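# Push or carry the carton out of the counter-shelf aisle

## Task

Get the carton completely out of the aisle that runs between the counter and the low shelf, disturbing nothing else if possible. At the end the gripper must have released it and the robot must have backed away; the carton has to stay out of the aisle on its own, not because the robot holds it. The robot must not tip over or be left leaning, or the task fails.

## Robot and tools

ROBOT. A Hello Robot Stretch 3: a two-wheeled base (0.33 m long, 0.34 m wide), a lift sliding on a mast, and one telescoping arm that sticks out to the robot's RIGHT side. The arm cannot reach forward, so to shift the gripper forward or back you drive the base. Turning in place pivots around the point midway between the drive wheels, 0.05 m behind the front edge. With the arm pulled in and the wrist folded, the wrist pokes up to 0.06 m past the right side and a spin sweeps a 0.28 m radius; an unfolded level wrist reaches further than that. Occasionally a loose object gets a short push from outside.

FRAMES. Base frame: origin on the floor between the drive wheels, x ahead, y to the left, z upward. Odometry frame: where the base frame was when the scene began. hand_pose is reported in the base frame, located where the closed fingertips meet; with all wrist joints at zero its x axis is up, y runs back along the arm to the mast, z toward the rear. Fingertips are round pads 0.04 m wide and sit slightly nearer the wrist when wide open.

execute_actions. Argument actions: a list holding a single action object, or empty to just read state and images. Optional cameras: list of head_camera, nav_camera, wrist_camera or all (omitted/null/all gives every camera, [] gives none); a bad name rejects the call. An action may contain:
- base: exactly one of translate_m (relative straight drive in metres from the base's last reported position, forward positive, -1 to 1) or rotate_rad (relative spin in place in radians, left/counter-clockwise positive, -3.2 to 3.2). No sideways motion.
- joints: absolute targets by name, any subset: lift_m 0 to 1.1 (arm height on mast); arm_m 0 to 0.52 (extension); wrist_yaw_rad -1.345 to 4.42 (0 along the arm, positive swings toward the front, 3.0 folds over the base); wrist_pitch_rad -1.57 to 0.451 (0 level, negative tips fingers down); wrist_roll_rad -2.911 to 2.911 (0 fingers side by side, level); gripper_m -0.089 to 0.179 (larger is wider; real tip gap is smaller by about 0.007 when almost shut and 0.025 when fully open, and is zero under 0.007); head_pan_rad -3.953 to 1.73 (0 ahead, positive left, -1.57 looks along the arm); head_tilt_rad -1.53 to 0.419 (negative down). Done tolerances: lift and arm ±0.004, wrist yaw/roll ±0.02, pitch ±0.05, gripper ±0.004, head ±0.02.
- contact_limits: only arm_m, a motor effort percentage 1 to 100 at which the arm motion halts with contact_stop (about minus that value when retracting). Smaller is softer, but too small halts instantly. It also caps arm holding force until the next action.
Base and joint motions in one action begin together. Anything left out may keep pushing toward an earlier target without the status showing it. Unknown keys or out-of-range numbers reject the whole call with no motion. If a result reports a stop, the remaining calls in that reply are skipped.

wait: seconds 0 to 10; nothing new commanded, returns state and images.
zoom_image: camera plus region [x0, y0, x1, y1] in pixels from the top-left of that camera's latest full image, at most 504 by 504.
finished_scene: scene = current scene number; ends it irreversibly once the robot has held the last command, and reports success. Replying without any tool call ends everything.

RESULT LINES. base_status and joint_status: outcome of each motion of the last accepted action. done for the base only means the wheels turned the commanded amount (slip included). off_target: stopped short, possibly still pushing. After contact_stop, time_out or torque_fault the target is dropped; the arm or lift after a contact_stop goes slack until commanded again (a slack lift may sag under load or keep pressing; closing tips on a surface lifts it). Base, wrist and head have no contact stop and push through. A wrist servo pushed hard for several seconds cuts out for 10 s (torque_fault) and goes limp. on_its_own covers uncommanded things; its held at value is the target, not the position, and an effort outside its rest range suggests pushing or loading. motor_effort: percent, positive toward larger joint values (positive wheel effort drives forward), bracket is the peak; readings carry fixed bias and noise. lidar_m: 12 ranges in metres from the base origin, 30-degree sectors starting straight ahead and going counter-clockwise (4th left, 7th behind, 10th right), - for nothing; horizontal plane 0.17 m up, range 0.15 to 12 m, blind to clear objects and the robot, partly blocked by the mast and, with a low lift, by robot parts; thin legs may be missed; a leaning base can show floor as a wall. wrist_depth_mm (45 to 1000) and head_depth_mm (280 to 4000, image sent sideways): 7x7 grids of median depth from top-left. base_odometry is wheel-based; heading -3.142 to 3.142, left positive; turned_by_wheels and turned_by_imu give turning since last result; base_tilt in degrees, forward and right positive, with a few degrees of fixed bias. Both head cameras move with pan and tilt; wrist_camera rides on the gripper.

SPEED. Fast base (0.30 m/s, 1.9 rad/s) only when stowed: lift_m under 0.30, arm_m under 0.03, wrist_yaw_rad over 2.54; otherwise 0.10 m/s and 0.63 rad/s.

GRIPPER. Grip by commanding below the object width (lower squeezes harder, but a stall guard may ease off and let heavy items slip; resend a different value to re-squeeze). Release by going at least 0.02 above the touch value. Readings do not prove a hold.

AVOID. Fold or unfold the wrist only with lift_m 0.32 to 0.95, wrist_pitch_rad -0.4 and roll near 0; once folded, lift may go down to 0.25. If yaw is below -0.4, keep pitch at -0.5 or lower. Pushing with the arm against something rigid while the gripper is above about 0.45 m can tip the robot, more so with a raised limit or a repeated push. Do not drive while holding or pressing something immovable, and beware snagging furniture, especially reversing. If tilted, reverse the last move in small steps, free the gripper, and lower lift_m to about 0.2. Avoid drops, slams, hard hits and hard shoves; finish with the carton released and the robot clear.

Each tool is called after "Request:" by a JSON object that holds its "name" and its "arguments", one argument or row to a line.

## Session

Request:
{"name": "execute_actions", "arguments": {
  "actions": []
}}

Scene clock: 0.00 s.
base_odometry: x=+0.000 y=+0.000 heading=+0.000 (m, m, rad; odometry frame)
turned_by_wheels: +0.000 (rad since the last result)
turned_by_imu: +0.000 (rad since the last result)
base_tilt: forward=+0.8 right=+0.8 (deg)
lidar_m: 2.14 0.93 0.61 0.63 1.14 1.51 0.91 0.89 1.31 1.71 1.47 2.30
head_depth_mm: 1807 2253 2240 2198 2192 2185 2177 / 1791 2253 2218 2200 2201 2205 2168 / 1793 2260 2251 2239 2251 2221 2181 / 1794 2268 2250 2272 2241 2231 2220 / 1796 2292 2299 2296 2260 2269 2230 / 1816 2316 2294 2310 2272 2250 2266 / 1812 2311 2320 2290 2241 1794 1799
base_status: not commanded
joint_positions: lift_m=+0.482 arm_m=-0.002 wrist_yaw_rad=+2.818 wrist_pitch_rad=-0.413 wrist_roll_rad=-0.015 gripper_m=+0.037 head_pan_rad=+0.014 head_tilt_rad=+0.012
joint_status: not commanded
motor_effort: left_wheel=-1 right_wheel=+0 lift_m=+17 arm_m=+0 wrist_yaw_rad=+1 wrist_pitch_rad=+5 wrist_roll_rad=+0 gripper_m=+0 head_pan_rad=+1 head_tilt_rad=+2 (%)
hand_pose: x=+0.0504 y=+0.0706 z=+0.4960 quat_wxyz=(+0.255, +0.701, +0.034, +0.665) (m; base frame)
wrist_depth_mm: - 951 948 901 788 806 856 / - 751 674 641 843 876 925 / - 907 727 691 - - - / - 913 816 771 - - - / 843 839 848 839 844 817 830 / 730 - 718 723 692 730 716 / 642 617 636 629 616 627 628
pictures: head_camera (sideways: a quarter turn clockwise sets it upright), nav_camera (sideways: a quarter turn counterclockwise sets it upright), wrist_camera
Images, in order (width x height): head_camera 896x504, nav_camera 672x504, wrist_camera 644x364.

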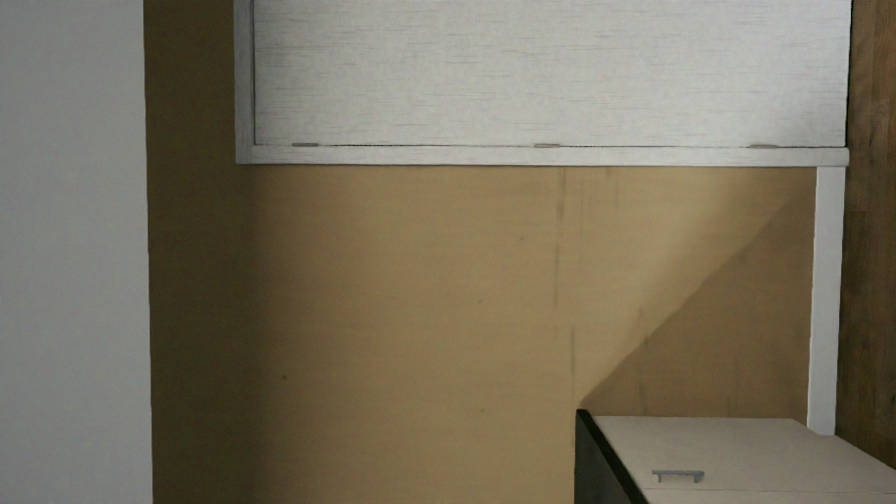

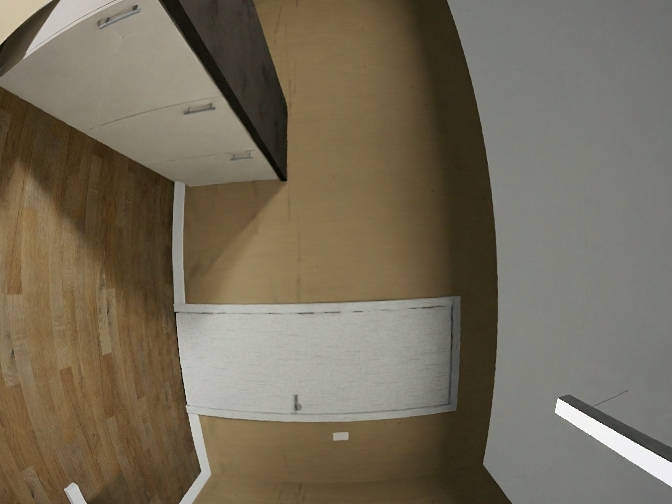

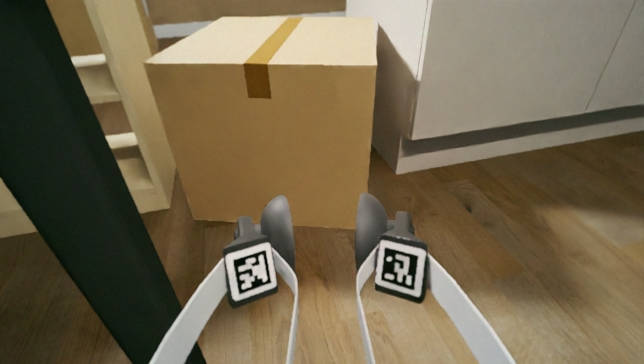

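Request:
{"name": "execute_actions", "arguments": {
  "actions": [
    {"joints":{"head_pan_rad":1.35,"head_tilt_rad":-0.85,"lift_m":0.27,"wrist_yaw_rad":3.0}}
  ]
}}

Scene clock: 4.77 s.
base_odometry: x=+0.000 y=+0.000 heading=+0.000 (m, m, rad; odometry frame)
turned_by_wheels: +0.000 (rad since the last result)
turned_by_imu: +0.001 (rad since the last result)
base_tilt: forward=+0.8 right=+0.8 (deg)
lidar_m: 2.15 0.93 0.61 0.62 1.14 1.51 0.91 0.89 1.32 1.71 1.47 2.31
head_depth_mm: 1141 887 935 1096 1413 1280 1124 / 1208 1112 1179 1257 1424 1282 1126 / 2827 2763 2054 1167 1102 1277 1122 / 2786 2752 2153 1165 1106 1265 1130 / 2743 2762 2125 1166 1156 1269 1123 / 2668 2739 2131 1198 1240 1267 1140 / 2621 2647 1994 1196 1372 1296 -
base_status: not commanded
joint_positions: lift_m=+0.270 arm_m=-0.002 wrist_yaw_rad=+2.997 wrist_pitch_rad=-0.414 wrist_roll_rad=-0.015 gripper_m=+0.037 head_pan_rad=+1.343 head_tilt_rad=-0.839
joint_status: all done
motor_effort: left_wheel=-1(1) right_wheel=+0(0) lift_m=+14(15) arm_m=+0(0) wrist_yaw_rad=+3(3) wrist_pitch_rad=+6(6) wrist_roll_rad=+0(0) gripper_m=-1(0) head_pan_rad=+3(34) head_tilt_rad=-6(48) (%)
hand_pose: x=+0.0111 y=+0.0799 z=+0.2837 quat_wxyz=(+0.195, +0.695, +0.097, +0.685) (m; base frame)
wrist_depth_mm: - - 665 629 567 735 710 / - - 722 663 624 815 840 / 799 - 792 735 706 813 812 / 692 673 681 668 675 661 645 / 568 557 - 560 567 550 548 / 478 506 - - 458 477 463 / 434 - - - 413 407 409
pictures: head_camera (sideways: a quarter turn clockwise sets it upright), nav_camera (sideways: a quarter turn counterclockwise sets it upright), wrist_camera
Images, in order (width x height): head_camera 896x504, nav_camera 672x504, wrist_camera 644x364.

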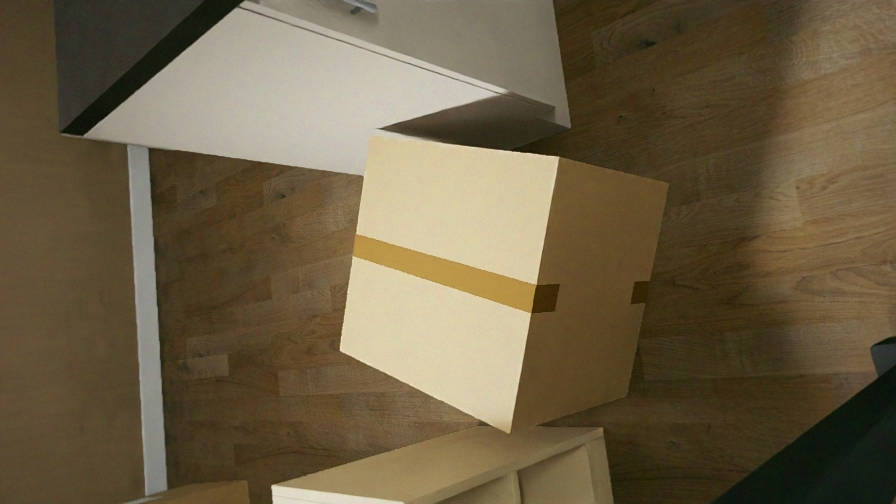

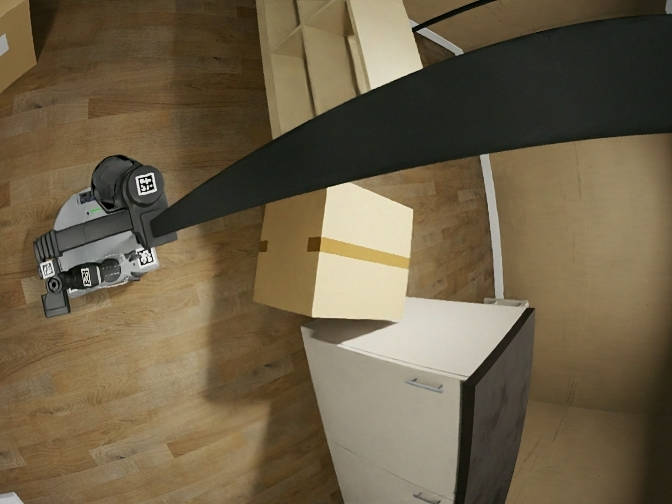

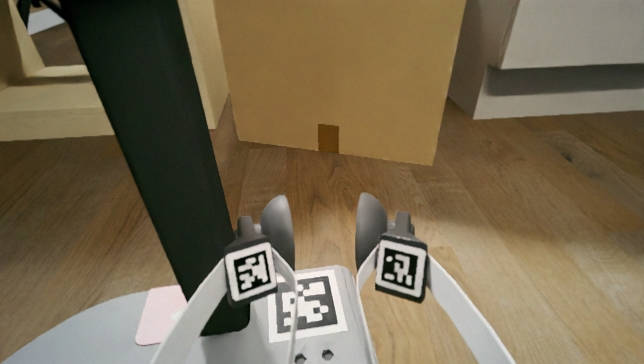

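Request:
{"name": "execute_actions", "arguments": {
  "actions": [
    {"base":{"rotate_rad":1.45},"joints":{"head_pan_rad":0,"head_tilt_rad":-0.95}}
  ]
}}

Request:
{"name": "execute_actions", "arguments": {
  "actions": [
    {"base":{"translate_m":0.48},"joints":{"head_tilt_rad":-1.2}}
  ]
}}

Scene clock: 17.80 s.
base_odometry: x=+0.000 y=+0.000 heading=+1.450 (m, m, rad; odometry frame)
turned_by_wheels: +1.450 (rad since the last result)
turned_by_imu: +1.469 (rad since the last result)
base_tilt: forward=+0.8 right=+0.8 (deg)
lidar_m: 0.61 0.82 1.14 1.49 0.90 0.92 1.32 1.47 2.33 2.26 1.03 0.61
head_depth_mm: 1135 1149 1163 1245 1401 1234 1109 / 2753 2337 1263 1128 1369 1233 1106 / 2723 2315 1271 1072 1260 1232 1103 / 2755 2309 1265 1100 1322 1230 1104 / 2703 2279 1832 1119 1348 1234 1100 / 2650 2288 1310 1407 1383 1222 1095 / 2159 1187 1051 1402 1380 1223 1100
base_status: done
joint_positions: lift_m=+0.270 arm_m=-0.002 wrist_yaw_rad=+2.997 wrist_pitch_rad=-0.414 wrist_roll_rad=-0.015 gripper_m=+0.037 head_pan_rad=+0.007 head_tilt_rad=-0.939
joint_status: all done
motor_effort: left_wheel=-3(7) right_wheel=+3(11) lift_m=+14(14) arm_m=+1(0) wrist_yaw_rad=+2(3) wrist_pitch_rad=+6(6) wrist_roll_rad=+0(0) gripper_m=+1(1) head_pan_rad=-2(37) head_tilt_rad=-7(18) (%)
hand_pose: x=+0.0111 y=+0.0799 z=+0.2837 quat_wxyz=(+0.195, +0.695, +0.097, +0.685) (m; base frame)
wrist_depth_mm: 670 - - - - - 938 / 709 - - - - - 901 / 742 - 868 852 842 810 772 / 695 676 679 690 672 659 647 / 567 570 - 552 578 550 536 / 490 494 - - 459 474 469 / 432 - - - 413 413 408
pictures: head_camera (sideways: a quarter turn clockwise sets it upright), nav_camera (sideways: a quarter turn counterclockwise sets it upright), wrist_camera
Images, in order (width x height): head_camera 896x504, nav_camera 672x504, wrist_camera 644x364.

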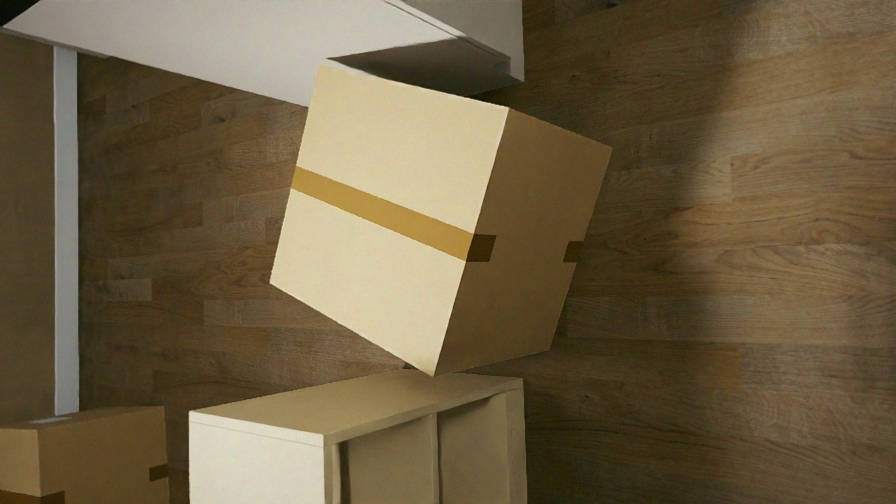

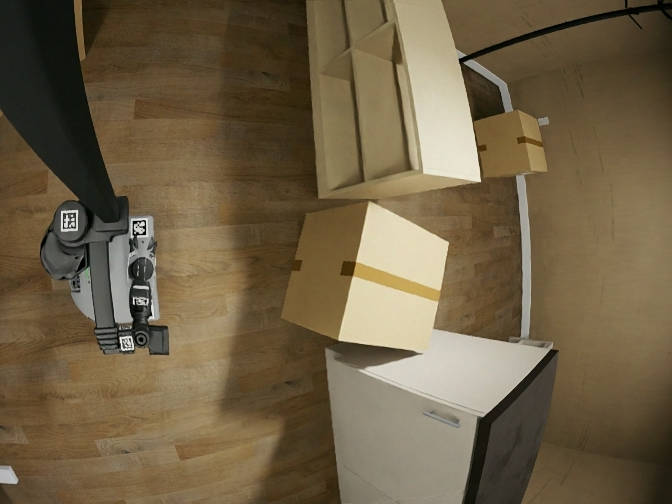

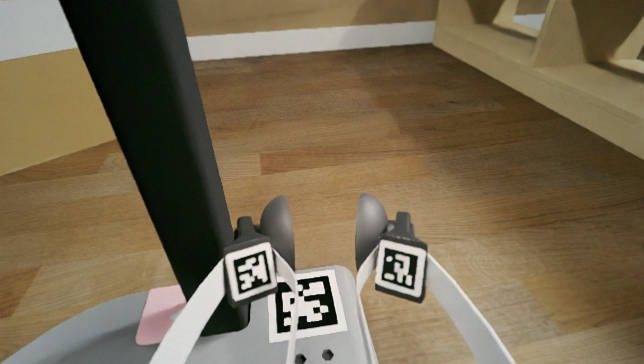

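Scene clock: 21.13 s.
base_odometry: x=+0.058 y=+0.476 heading=+1.450 (m, m, rad; odometry frame)
turned_by_wheels: +0.000 (rad since the last result)
turned_by_imu: +0.002 (rad since the last result)
base_tilt: forward=+1.0 right=+0.9 (deg)
lidar_m: 0.16 0.19 0.90 1.48 1.18 1.19 1.79 1.89 2.35 0.98 0.17 0.15
head_depth_mm: 1857 1672 1087 947 1109 1191 1105 / 1855 1665 1510 921 853 1149 1104 / 1846 1673 1002 922 849 1181 - / 1857 1669 1002 919 858 1203 - / 1838 1655 1495 916 872 1202 - / 1833 1658 1494 1269 1229 1178 - / 1802 1644 835 853 1226 1178 1118
base_status: done
joint_positions: lift_m=+0.270 arm_m=-0.002 wrist_yaw_rad=+2.998 wrist_pitch_rad=-0.414 wrist_roll_rad=-0.015 gripper_m=+0.037 head_pan_rad=+0.007 head_tilt_rad=-1.186
joint_status: all done
motor_effort: left_wheel=-3(7) right_wheel=+4(8) lift_m=+14(14) arm_m=+0(0) wrist_yaw_rad=+2(3) wrist_pitch_rad=+6(6) wrist_roll_rad=+0(0) gripper_m=+1(0) head_pan_rad=-3(3) head_tilt_rad=-9(29) (%)
hand_pose: x=+0.0110 y=+0.0799 z=+0.2837 quat_wxyz=(+0.194, +0.695, +0.097, +0.685) (m; base frame)
wrist_depth_mm: - - - - 871 895 304 / - - - - 917 950 239 / 895 - 855 845 750 672 233 / 683 696 672 680 641 511 229 / 562 562 - 556 564 469 224 / 481 498 - - 464 363 220 / 432 - - - 412 320 216
pictures: head_camera (sideways: a quarter turn clockwise sets it upright), nav_camera (sideways: a quarter turn counterclockwise sets it upright), wrist_camera
Images, in order (width x height): head_camera 896x504, nav_camera 672x504, wrist_camera 644x364.

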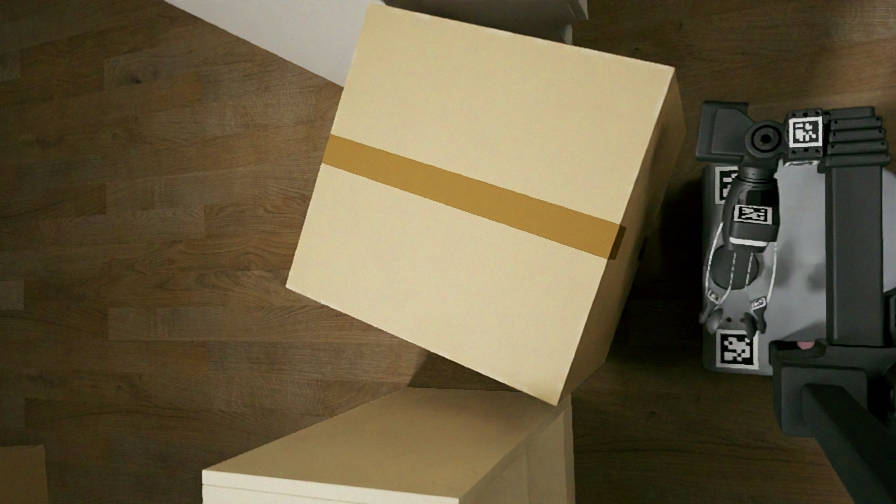

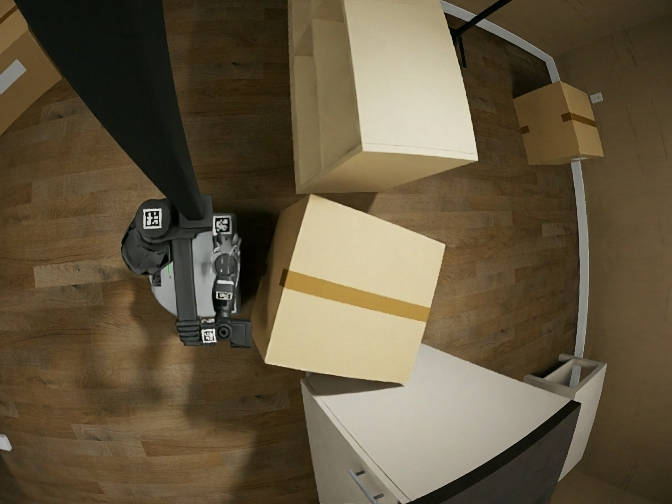

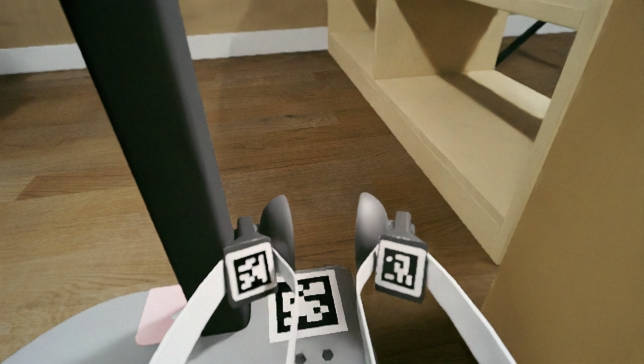

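Request:
{"name": "execute_actions", "arguments": {
  "actions": [
    {"joints":{"lift_m":0.56}}
  ],
  "cameras": []
}}

Request:
{"name": "execute_actions", "arguments": {
  "actions": [
    {"base":{"translate_m":0.22}}
  ]
}}

Scene clock: 28.90 s.
base_odometry: x=+0.058 y=+0.476 heading=+1.450 (m, m, rad; odometry frame)
turned_by_wheels: +0.000 (rad since the last result)
turned_by_imu: +0.001 (rad since the last result)
base_tilt: forward=+0.9 right=+0.7 (deg)
lidar_m: 0.16 0.19 0.90 1.48 1.18 1.19 1.79 1.89 2.34 0.98 0.17 0.15
head_depth_mm: 1861 1662 1082 951 1115 1195 1121 / 1855 1669 1513 921 849 1162 1098 / 1841 1671 1007 921 846 1178 - / 1843 1657 1011 920 855 1205 - / 1845 1650 1513 920 871 1203 - / 1838 1650 1504 1276 1227 1179 1119 / 1806 1657 833 852 1223 1168 1124
base_status: not commanded
joint_positions: lift_m=+0.560 arm_m=-0.002 wrist_yaw_rad=+2.998 wrist_pitch_rad=-0.414 wrist_roll_rad=-0.015 gripper_m=+0.037 head_pan_rad=+0.007 head_tilt_rad=-1.186
joint_status: all done
motor_effort: left_wheel=-3(3) right_wheel=+3(4) lift_m=+21(21) arm_m=-1(0) wrist_yaw_rad=+2(2) wrist_pitch_rad=+6(6) wrist_roll_rad=+0(0) gripper_m=+0(1) head_pan_rad=-3(4) head_tilt_rad=-8(8) (%)
hand_pose: x=+0.0110 y=+0.0799 z=+0.5733 quat_wxyz=(+0.194, +0.695, +0.097, +0.685) (m; base frame)
wrist_depth_mm: - - - - 855 473 365 / - - - - 885 - 348 / - - - - 783 724 384 / - - - - - 549 435 / - 943 - 943 872 482 493 / 837 825 - 802 756 363 319 / 713 727 696 700 719 320 276
pictures: none
No camera images: the call's "cameras" was empty. Leave "cameras" out to get every camera's image.

Scene clock: 32.07 s.
base_odometry: x=+0.085 y=+0.695 heading=+1.449 (m, m, rad; odometry frame)
turned_by_wheels: -0.001 (rad since the last result)
turned_by_imu: +0.001 (rad since the last result)
base_tilt: forward=+0.9 right=+0.8 (deg)
lidar_m: - - 0.15 0.86 1.56 1.34 2.00 2.09 2.37 0.19 0.15 -
head_depth_mm: 1858 1680 1509 936 861 806 1124 / 1877 1668 1508 922 848 813 1096 / 1850 1666 1508 920 849 804 - / 1853 1647 1501 918 845 802 - / 1839 1654 1510 928 846 813 - / 1836 1641 1501 1376 1225 1160 1116 / 1757 1649 1499 843 822 1139 1122
base_status: done
joint_positions: lift_m=+0.560 arm_m=-0.002 wrist_yaw_rad=+2.998 wrist_pitch_rad=-0.414 wrist_roll_rad=-0.015 gripper_m=+0.037 head_pan_rad=+0.007 head_tilt_rad=-1.186
joint_status: not commanded
motor_effort: left_wheel=-3(4) right_wheel=+14(34) lift_m=+21(21) arm_m=+0(0) wrist_yaw_rad=+2(2) wrist_pitch_rad=+6(6) wrist_roll_rad=+0(0) gripper_m=+0(0) head_pan_rad=-3(3) head_tilt_rad=-8(8) (%)
hand_pose: x=+0.0110 y=+0.0799 z=+0.5733 quat_wxyz=(+0.194, +0.695, +0.097, +0.685) (m; base frame)
wrist_depth_mm: - - - 522 379 377 364 / - - - 863 312 332 350 / - - - 765 344 371 397 / - - - 925 386 414 453 / - 931 - 873 438 474 873 / 823 819 - 760 490 517 549 / 721 715 690 693 287 277 275
pictures: head_camera (sideways: a quarter turn clockwise sets it upright), nav_camera (sideways: a quarter turn counterclockwise sets it upright), wrist_camera
Images, in order (width x height): head_camera 896x504, nav_camera 672x504, wrist_camera 644x364.

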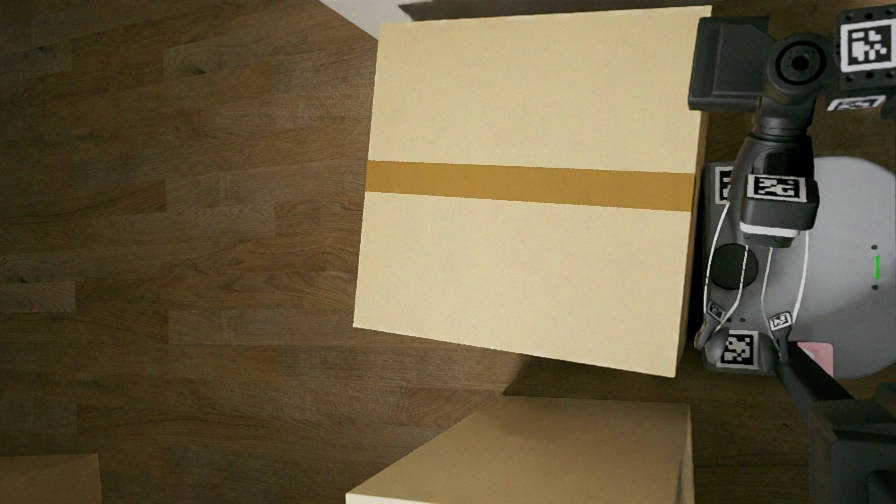

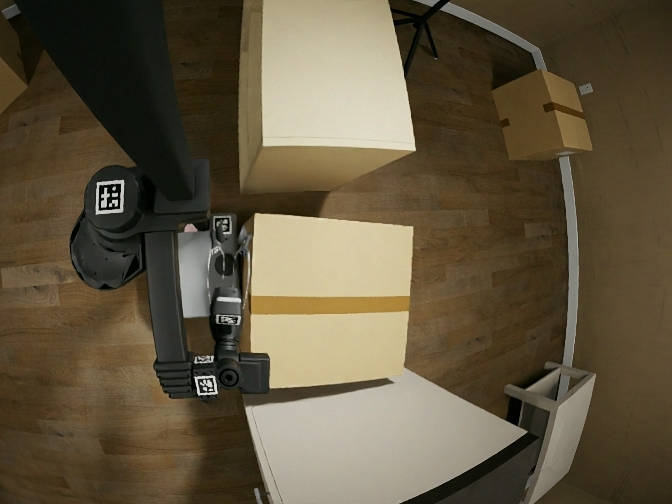

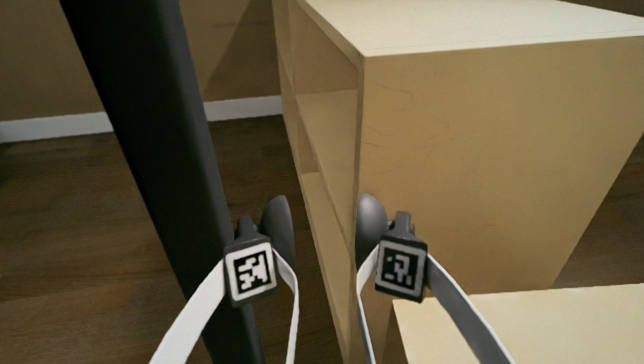

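Request:
{"name": "execute_actions", "arguments": {
  "actions": [
    {"base":{"translate_m":0.8}}
  ]
}}

Scene clock: 42.90 s.
base_odometry: x=+0.182 y=+1.489 heading=+1.449 (m, m, rad; odometry frame)
turned_by_wheels: +0.000 (rad since the last result)
turned_by_imu: +0.005 (rad since the last result)
base_tilt: forward=+0.8 right=+0.9 (deg)
lidar_m: - - 1.62 0.98 1.08 0.45 2.80 0.59 0.46 0.20 0.15 -
head_depth_mm: 1643 1671 1528 947 855 808 1126 / 1627 1672 1516 924 850 815 1095 / 1626 1663 1505 920 847 802 - / 1609 1661 1508 916 850 803 - / 1612 1674 1501 930 845 800 - / 1600 1661 1494 1371 1267 1179 1122 / 1588 1644 1496 1367 1265 1172 1124
base_status: done
joint_positions: lift_m=+0.560 arm_m=-0.002 wrist_yaw_rad=+2.998 wrist_pitch_rad=-0.414 wrist_roll_rad=-0.015 gripper_m=+0.037 head_pan_rad=+0.007 head_tilt_rad=-1.186
joint_status: not commanded
motor_effort: left_wheel=-2(4) right_wheel=+13(25) lift_m=+20(21) arm_m=+0(0) wrist_yaw_rad=+3(2) wrist_pitch_rad=+6(6) wrist_roll_rad=+0(0) gripper_m=-1(0) head_pan_rad=-3(2) head_tilt_rad=-8(8) (%)
hand_pose: x=+0.0110 y=+0.0799 z=+0.5733 quat_wxyz=(+0.194, +0.695, +0.097, +0.685) (m; base frame)
wrist_depth_mm: 731 - - - - - - / 785 - - - - - 841 / 747 - - - - - 824 / 601 966 - - - - 875 / 531 852 - 958 - 908 912 / 704 770 - 796 777 818 315 / 490 684 693 706 281 278 276
pictures: head_camera (sideways: a quarter turn clockwise sets it upright), nav_camera (sideways: a quarter turn counterclockwise sets it upright), wrist_camera
Images, in order (width x height): head_camera 896x504, nav_camera 672x504, wrist_camera 644x364.

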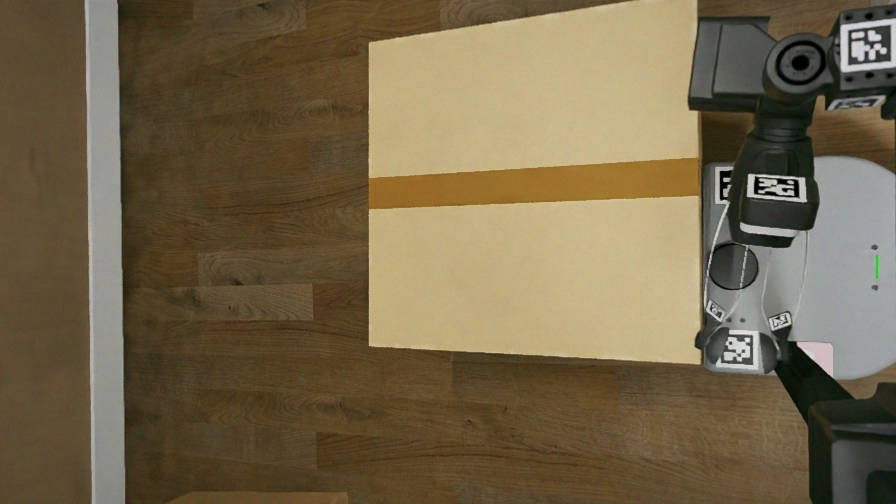

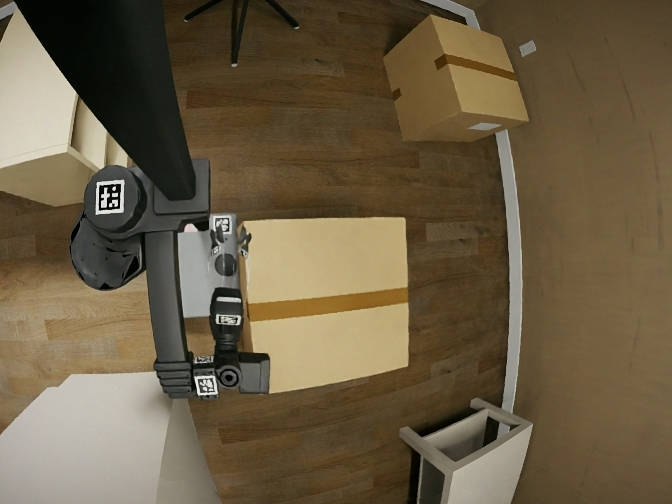

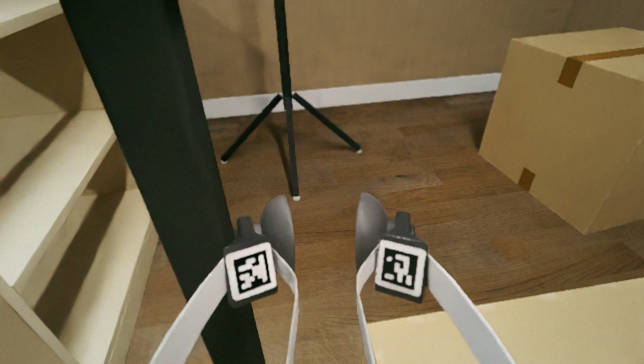

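The carton is past the counter. I'll push it a little further for margin, then back away.

Request:
{"name": "execute_actions", "arguments": {
  "actions": [
    {"base":{"translate_m":0.2}}
  ],
  "cameras": []
}}

Request:
{"name": "execute_actions", "arguments": {
  "actions": [
    {"base":{"translate_m":-0.4}}
  ],
  "cameras": ["nav_camera"]
}}

Request:
{"name": "finished_scene", "arguments": {
  "scene": 1
}}

Scene clock: 48.47 s.
base_odometry: x=+0.207 y=+1.687 heading=+1.448 (m, m, rad; odometry frame)
turned_by_wheels: +0.000 (rad since the last result)
turned_by_imu: +0.001 (rad since the last result)
base_tilt: forward=+0.9 right=+0.7 (deg)
lidar_m: - - 1.63 0.99 1.09 0.63 3.02 0.59 0.59 0.20 0.15 -
head_depth_mm: 1413 1634 1511 950 854 810 1123 / 1414 1635 1517 917 850 811 1095 / 1402 1618 1504 918 847 805 - / 1398 1611 1507 920 845 802 - / 1392 1611 1507 929 848 804 - / 1381 1612 1497 1373 1267 1175 1121 / 1378 1617 1496 1369 1266 1168 1122
base_status: done
joint_positions: lift_m=+0.560 arm_m=-0.002 wrist_yaw_rad=+2.998 wrist_pitch_rad=-0.414 wrist_roll_rad=-0.015 gripper_m=+0.037 head_pan_rad=+0.007 head_tilt_rad=-1.186
joint_status: not commanded
motor_effort: left_wheel=-2(3) right_wheel=+13(18) lift_m=+21(20) arm_m=+0(0) wrist_yaw_rad=+2(2) wrist_pitch_rad=+6(6) wrist_roll_rad=+0(0) gripper_m=+0(0) head_pan_rad=-4(3) head_tilt_rad=-8(8) (%)
hand_pose: x=+0.0110 y=+0.0799 z=+0.5733 quat_wxyz=(+0.194, +0.695, +0.097, +0.685) (m; base frame)
wrist_depth_mm: - - - - - - - / - - - - - 869 746 / 899 - - - - 877 725 / 957 - - - - 885 836 / 869 967 - 946 - 907 894 / 775 813 - 788 779 792 318 / 708 721 687 702 278 277 276
pictures: none
No camera images: the call's "cameras" was empty. Leave "cameras" out to get every camera's image.

Scene clock: 53.43 s.
base_odometry: x=+0.158 y=+1.290 heading=+1.448 (m, m, rad; odometry frame)
turned_by_wheels: +0.000 (rad since the last result)
turned_by_imu: -0.001 (rad since the last result)
base_tilt: forward=+0.8 right=+0.7 (deg)
lidar_m: 0.45 1.14 1.13 0.89 0.33 0.38 2.60 0.60 0.43 0.41 2.01 0.47
head_depth_mm: 1797 1671 1499 1372 1277 1214 1043 / 1784 1116 1009 1098 1275 1201 1090 / 1769 1107 1007 1096 1274 1207 - / 1771 1108 1001 1088 1270 1208 - / 1749 1606 1018 1173 1270 1208 - / 1760 1650 1497 1375 1269 1178 1122 / 1750 1625 1491 1373 1269 1174 1121
base_status: done
joint_positions: lift_m=+0.560 arm_m=-0.002 wrist_yaw_rad=+2.998 wrist_pitch_rad=-0.414 wrist_roll_rad=-0.015 gripper_m=+0.037 head_pan_rad=+0.007 head_tilt_rad=-1.186
joint_status: not commanded
motor_effort: left_wheel=-3(6) right_wheel=+3(10) lift_m=+21(21) arm_m=+0(0) wrist_yaw_rad=+2(2) wrist_pitch_rad=+6(6) wrist_roll_rad=+0(0) gripper_m=+0(1) head_pan_rad=-3(2) head_tilt_rad=-8(8) (%)
hand_pose: x=+0.0110 y=+0.0799 z=+0.5733 quat_wxyz=(+0.194, +0.695, +0.097, +0.685) (m; base frame)
wrist_depth_mm: 429 - - - - - - / 283 - - - - - - / 301 - - - - - - / 330 339 - - - - - / 361 381 - 956 - 936 930 / 401 429 - 815 772 771 783 / 453 476 676 716 707 707 692
pictures: nav_camera (sideways: a quarter turn counterclockwise sets it upright)
Images, in order (width x height): nav_camera 672x504.

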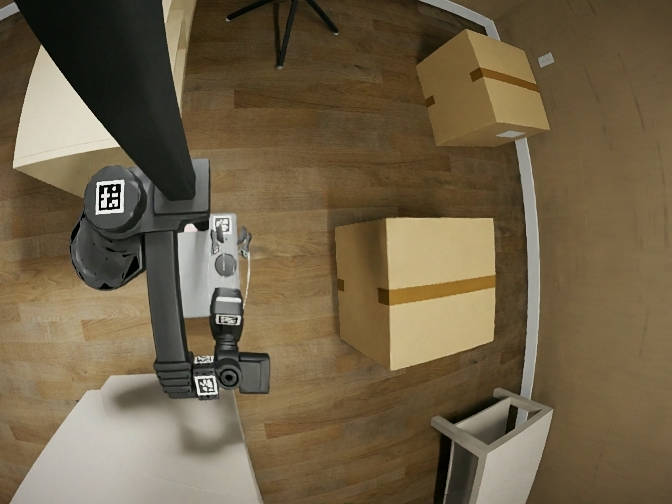

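The scene is finished: the task was done.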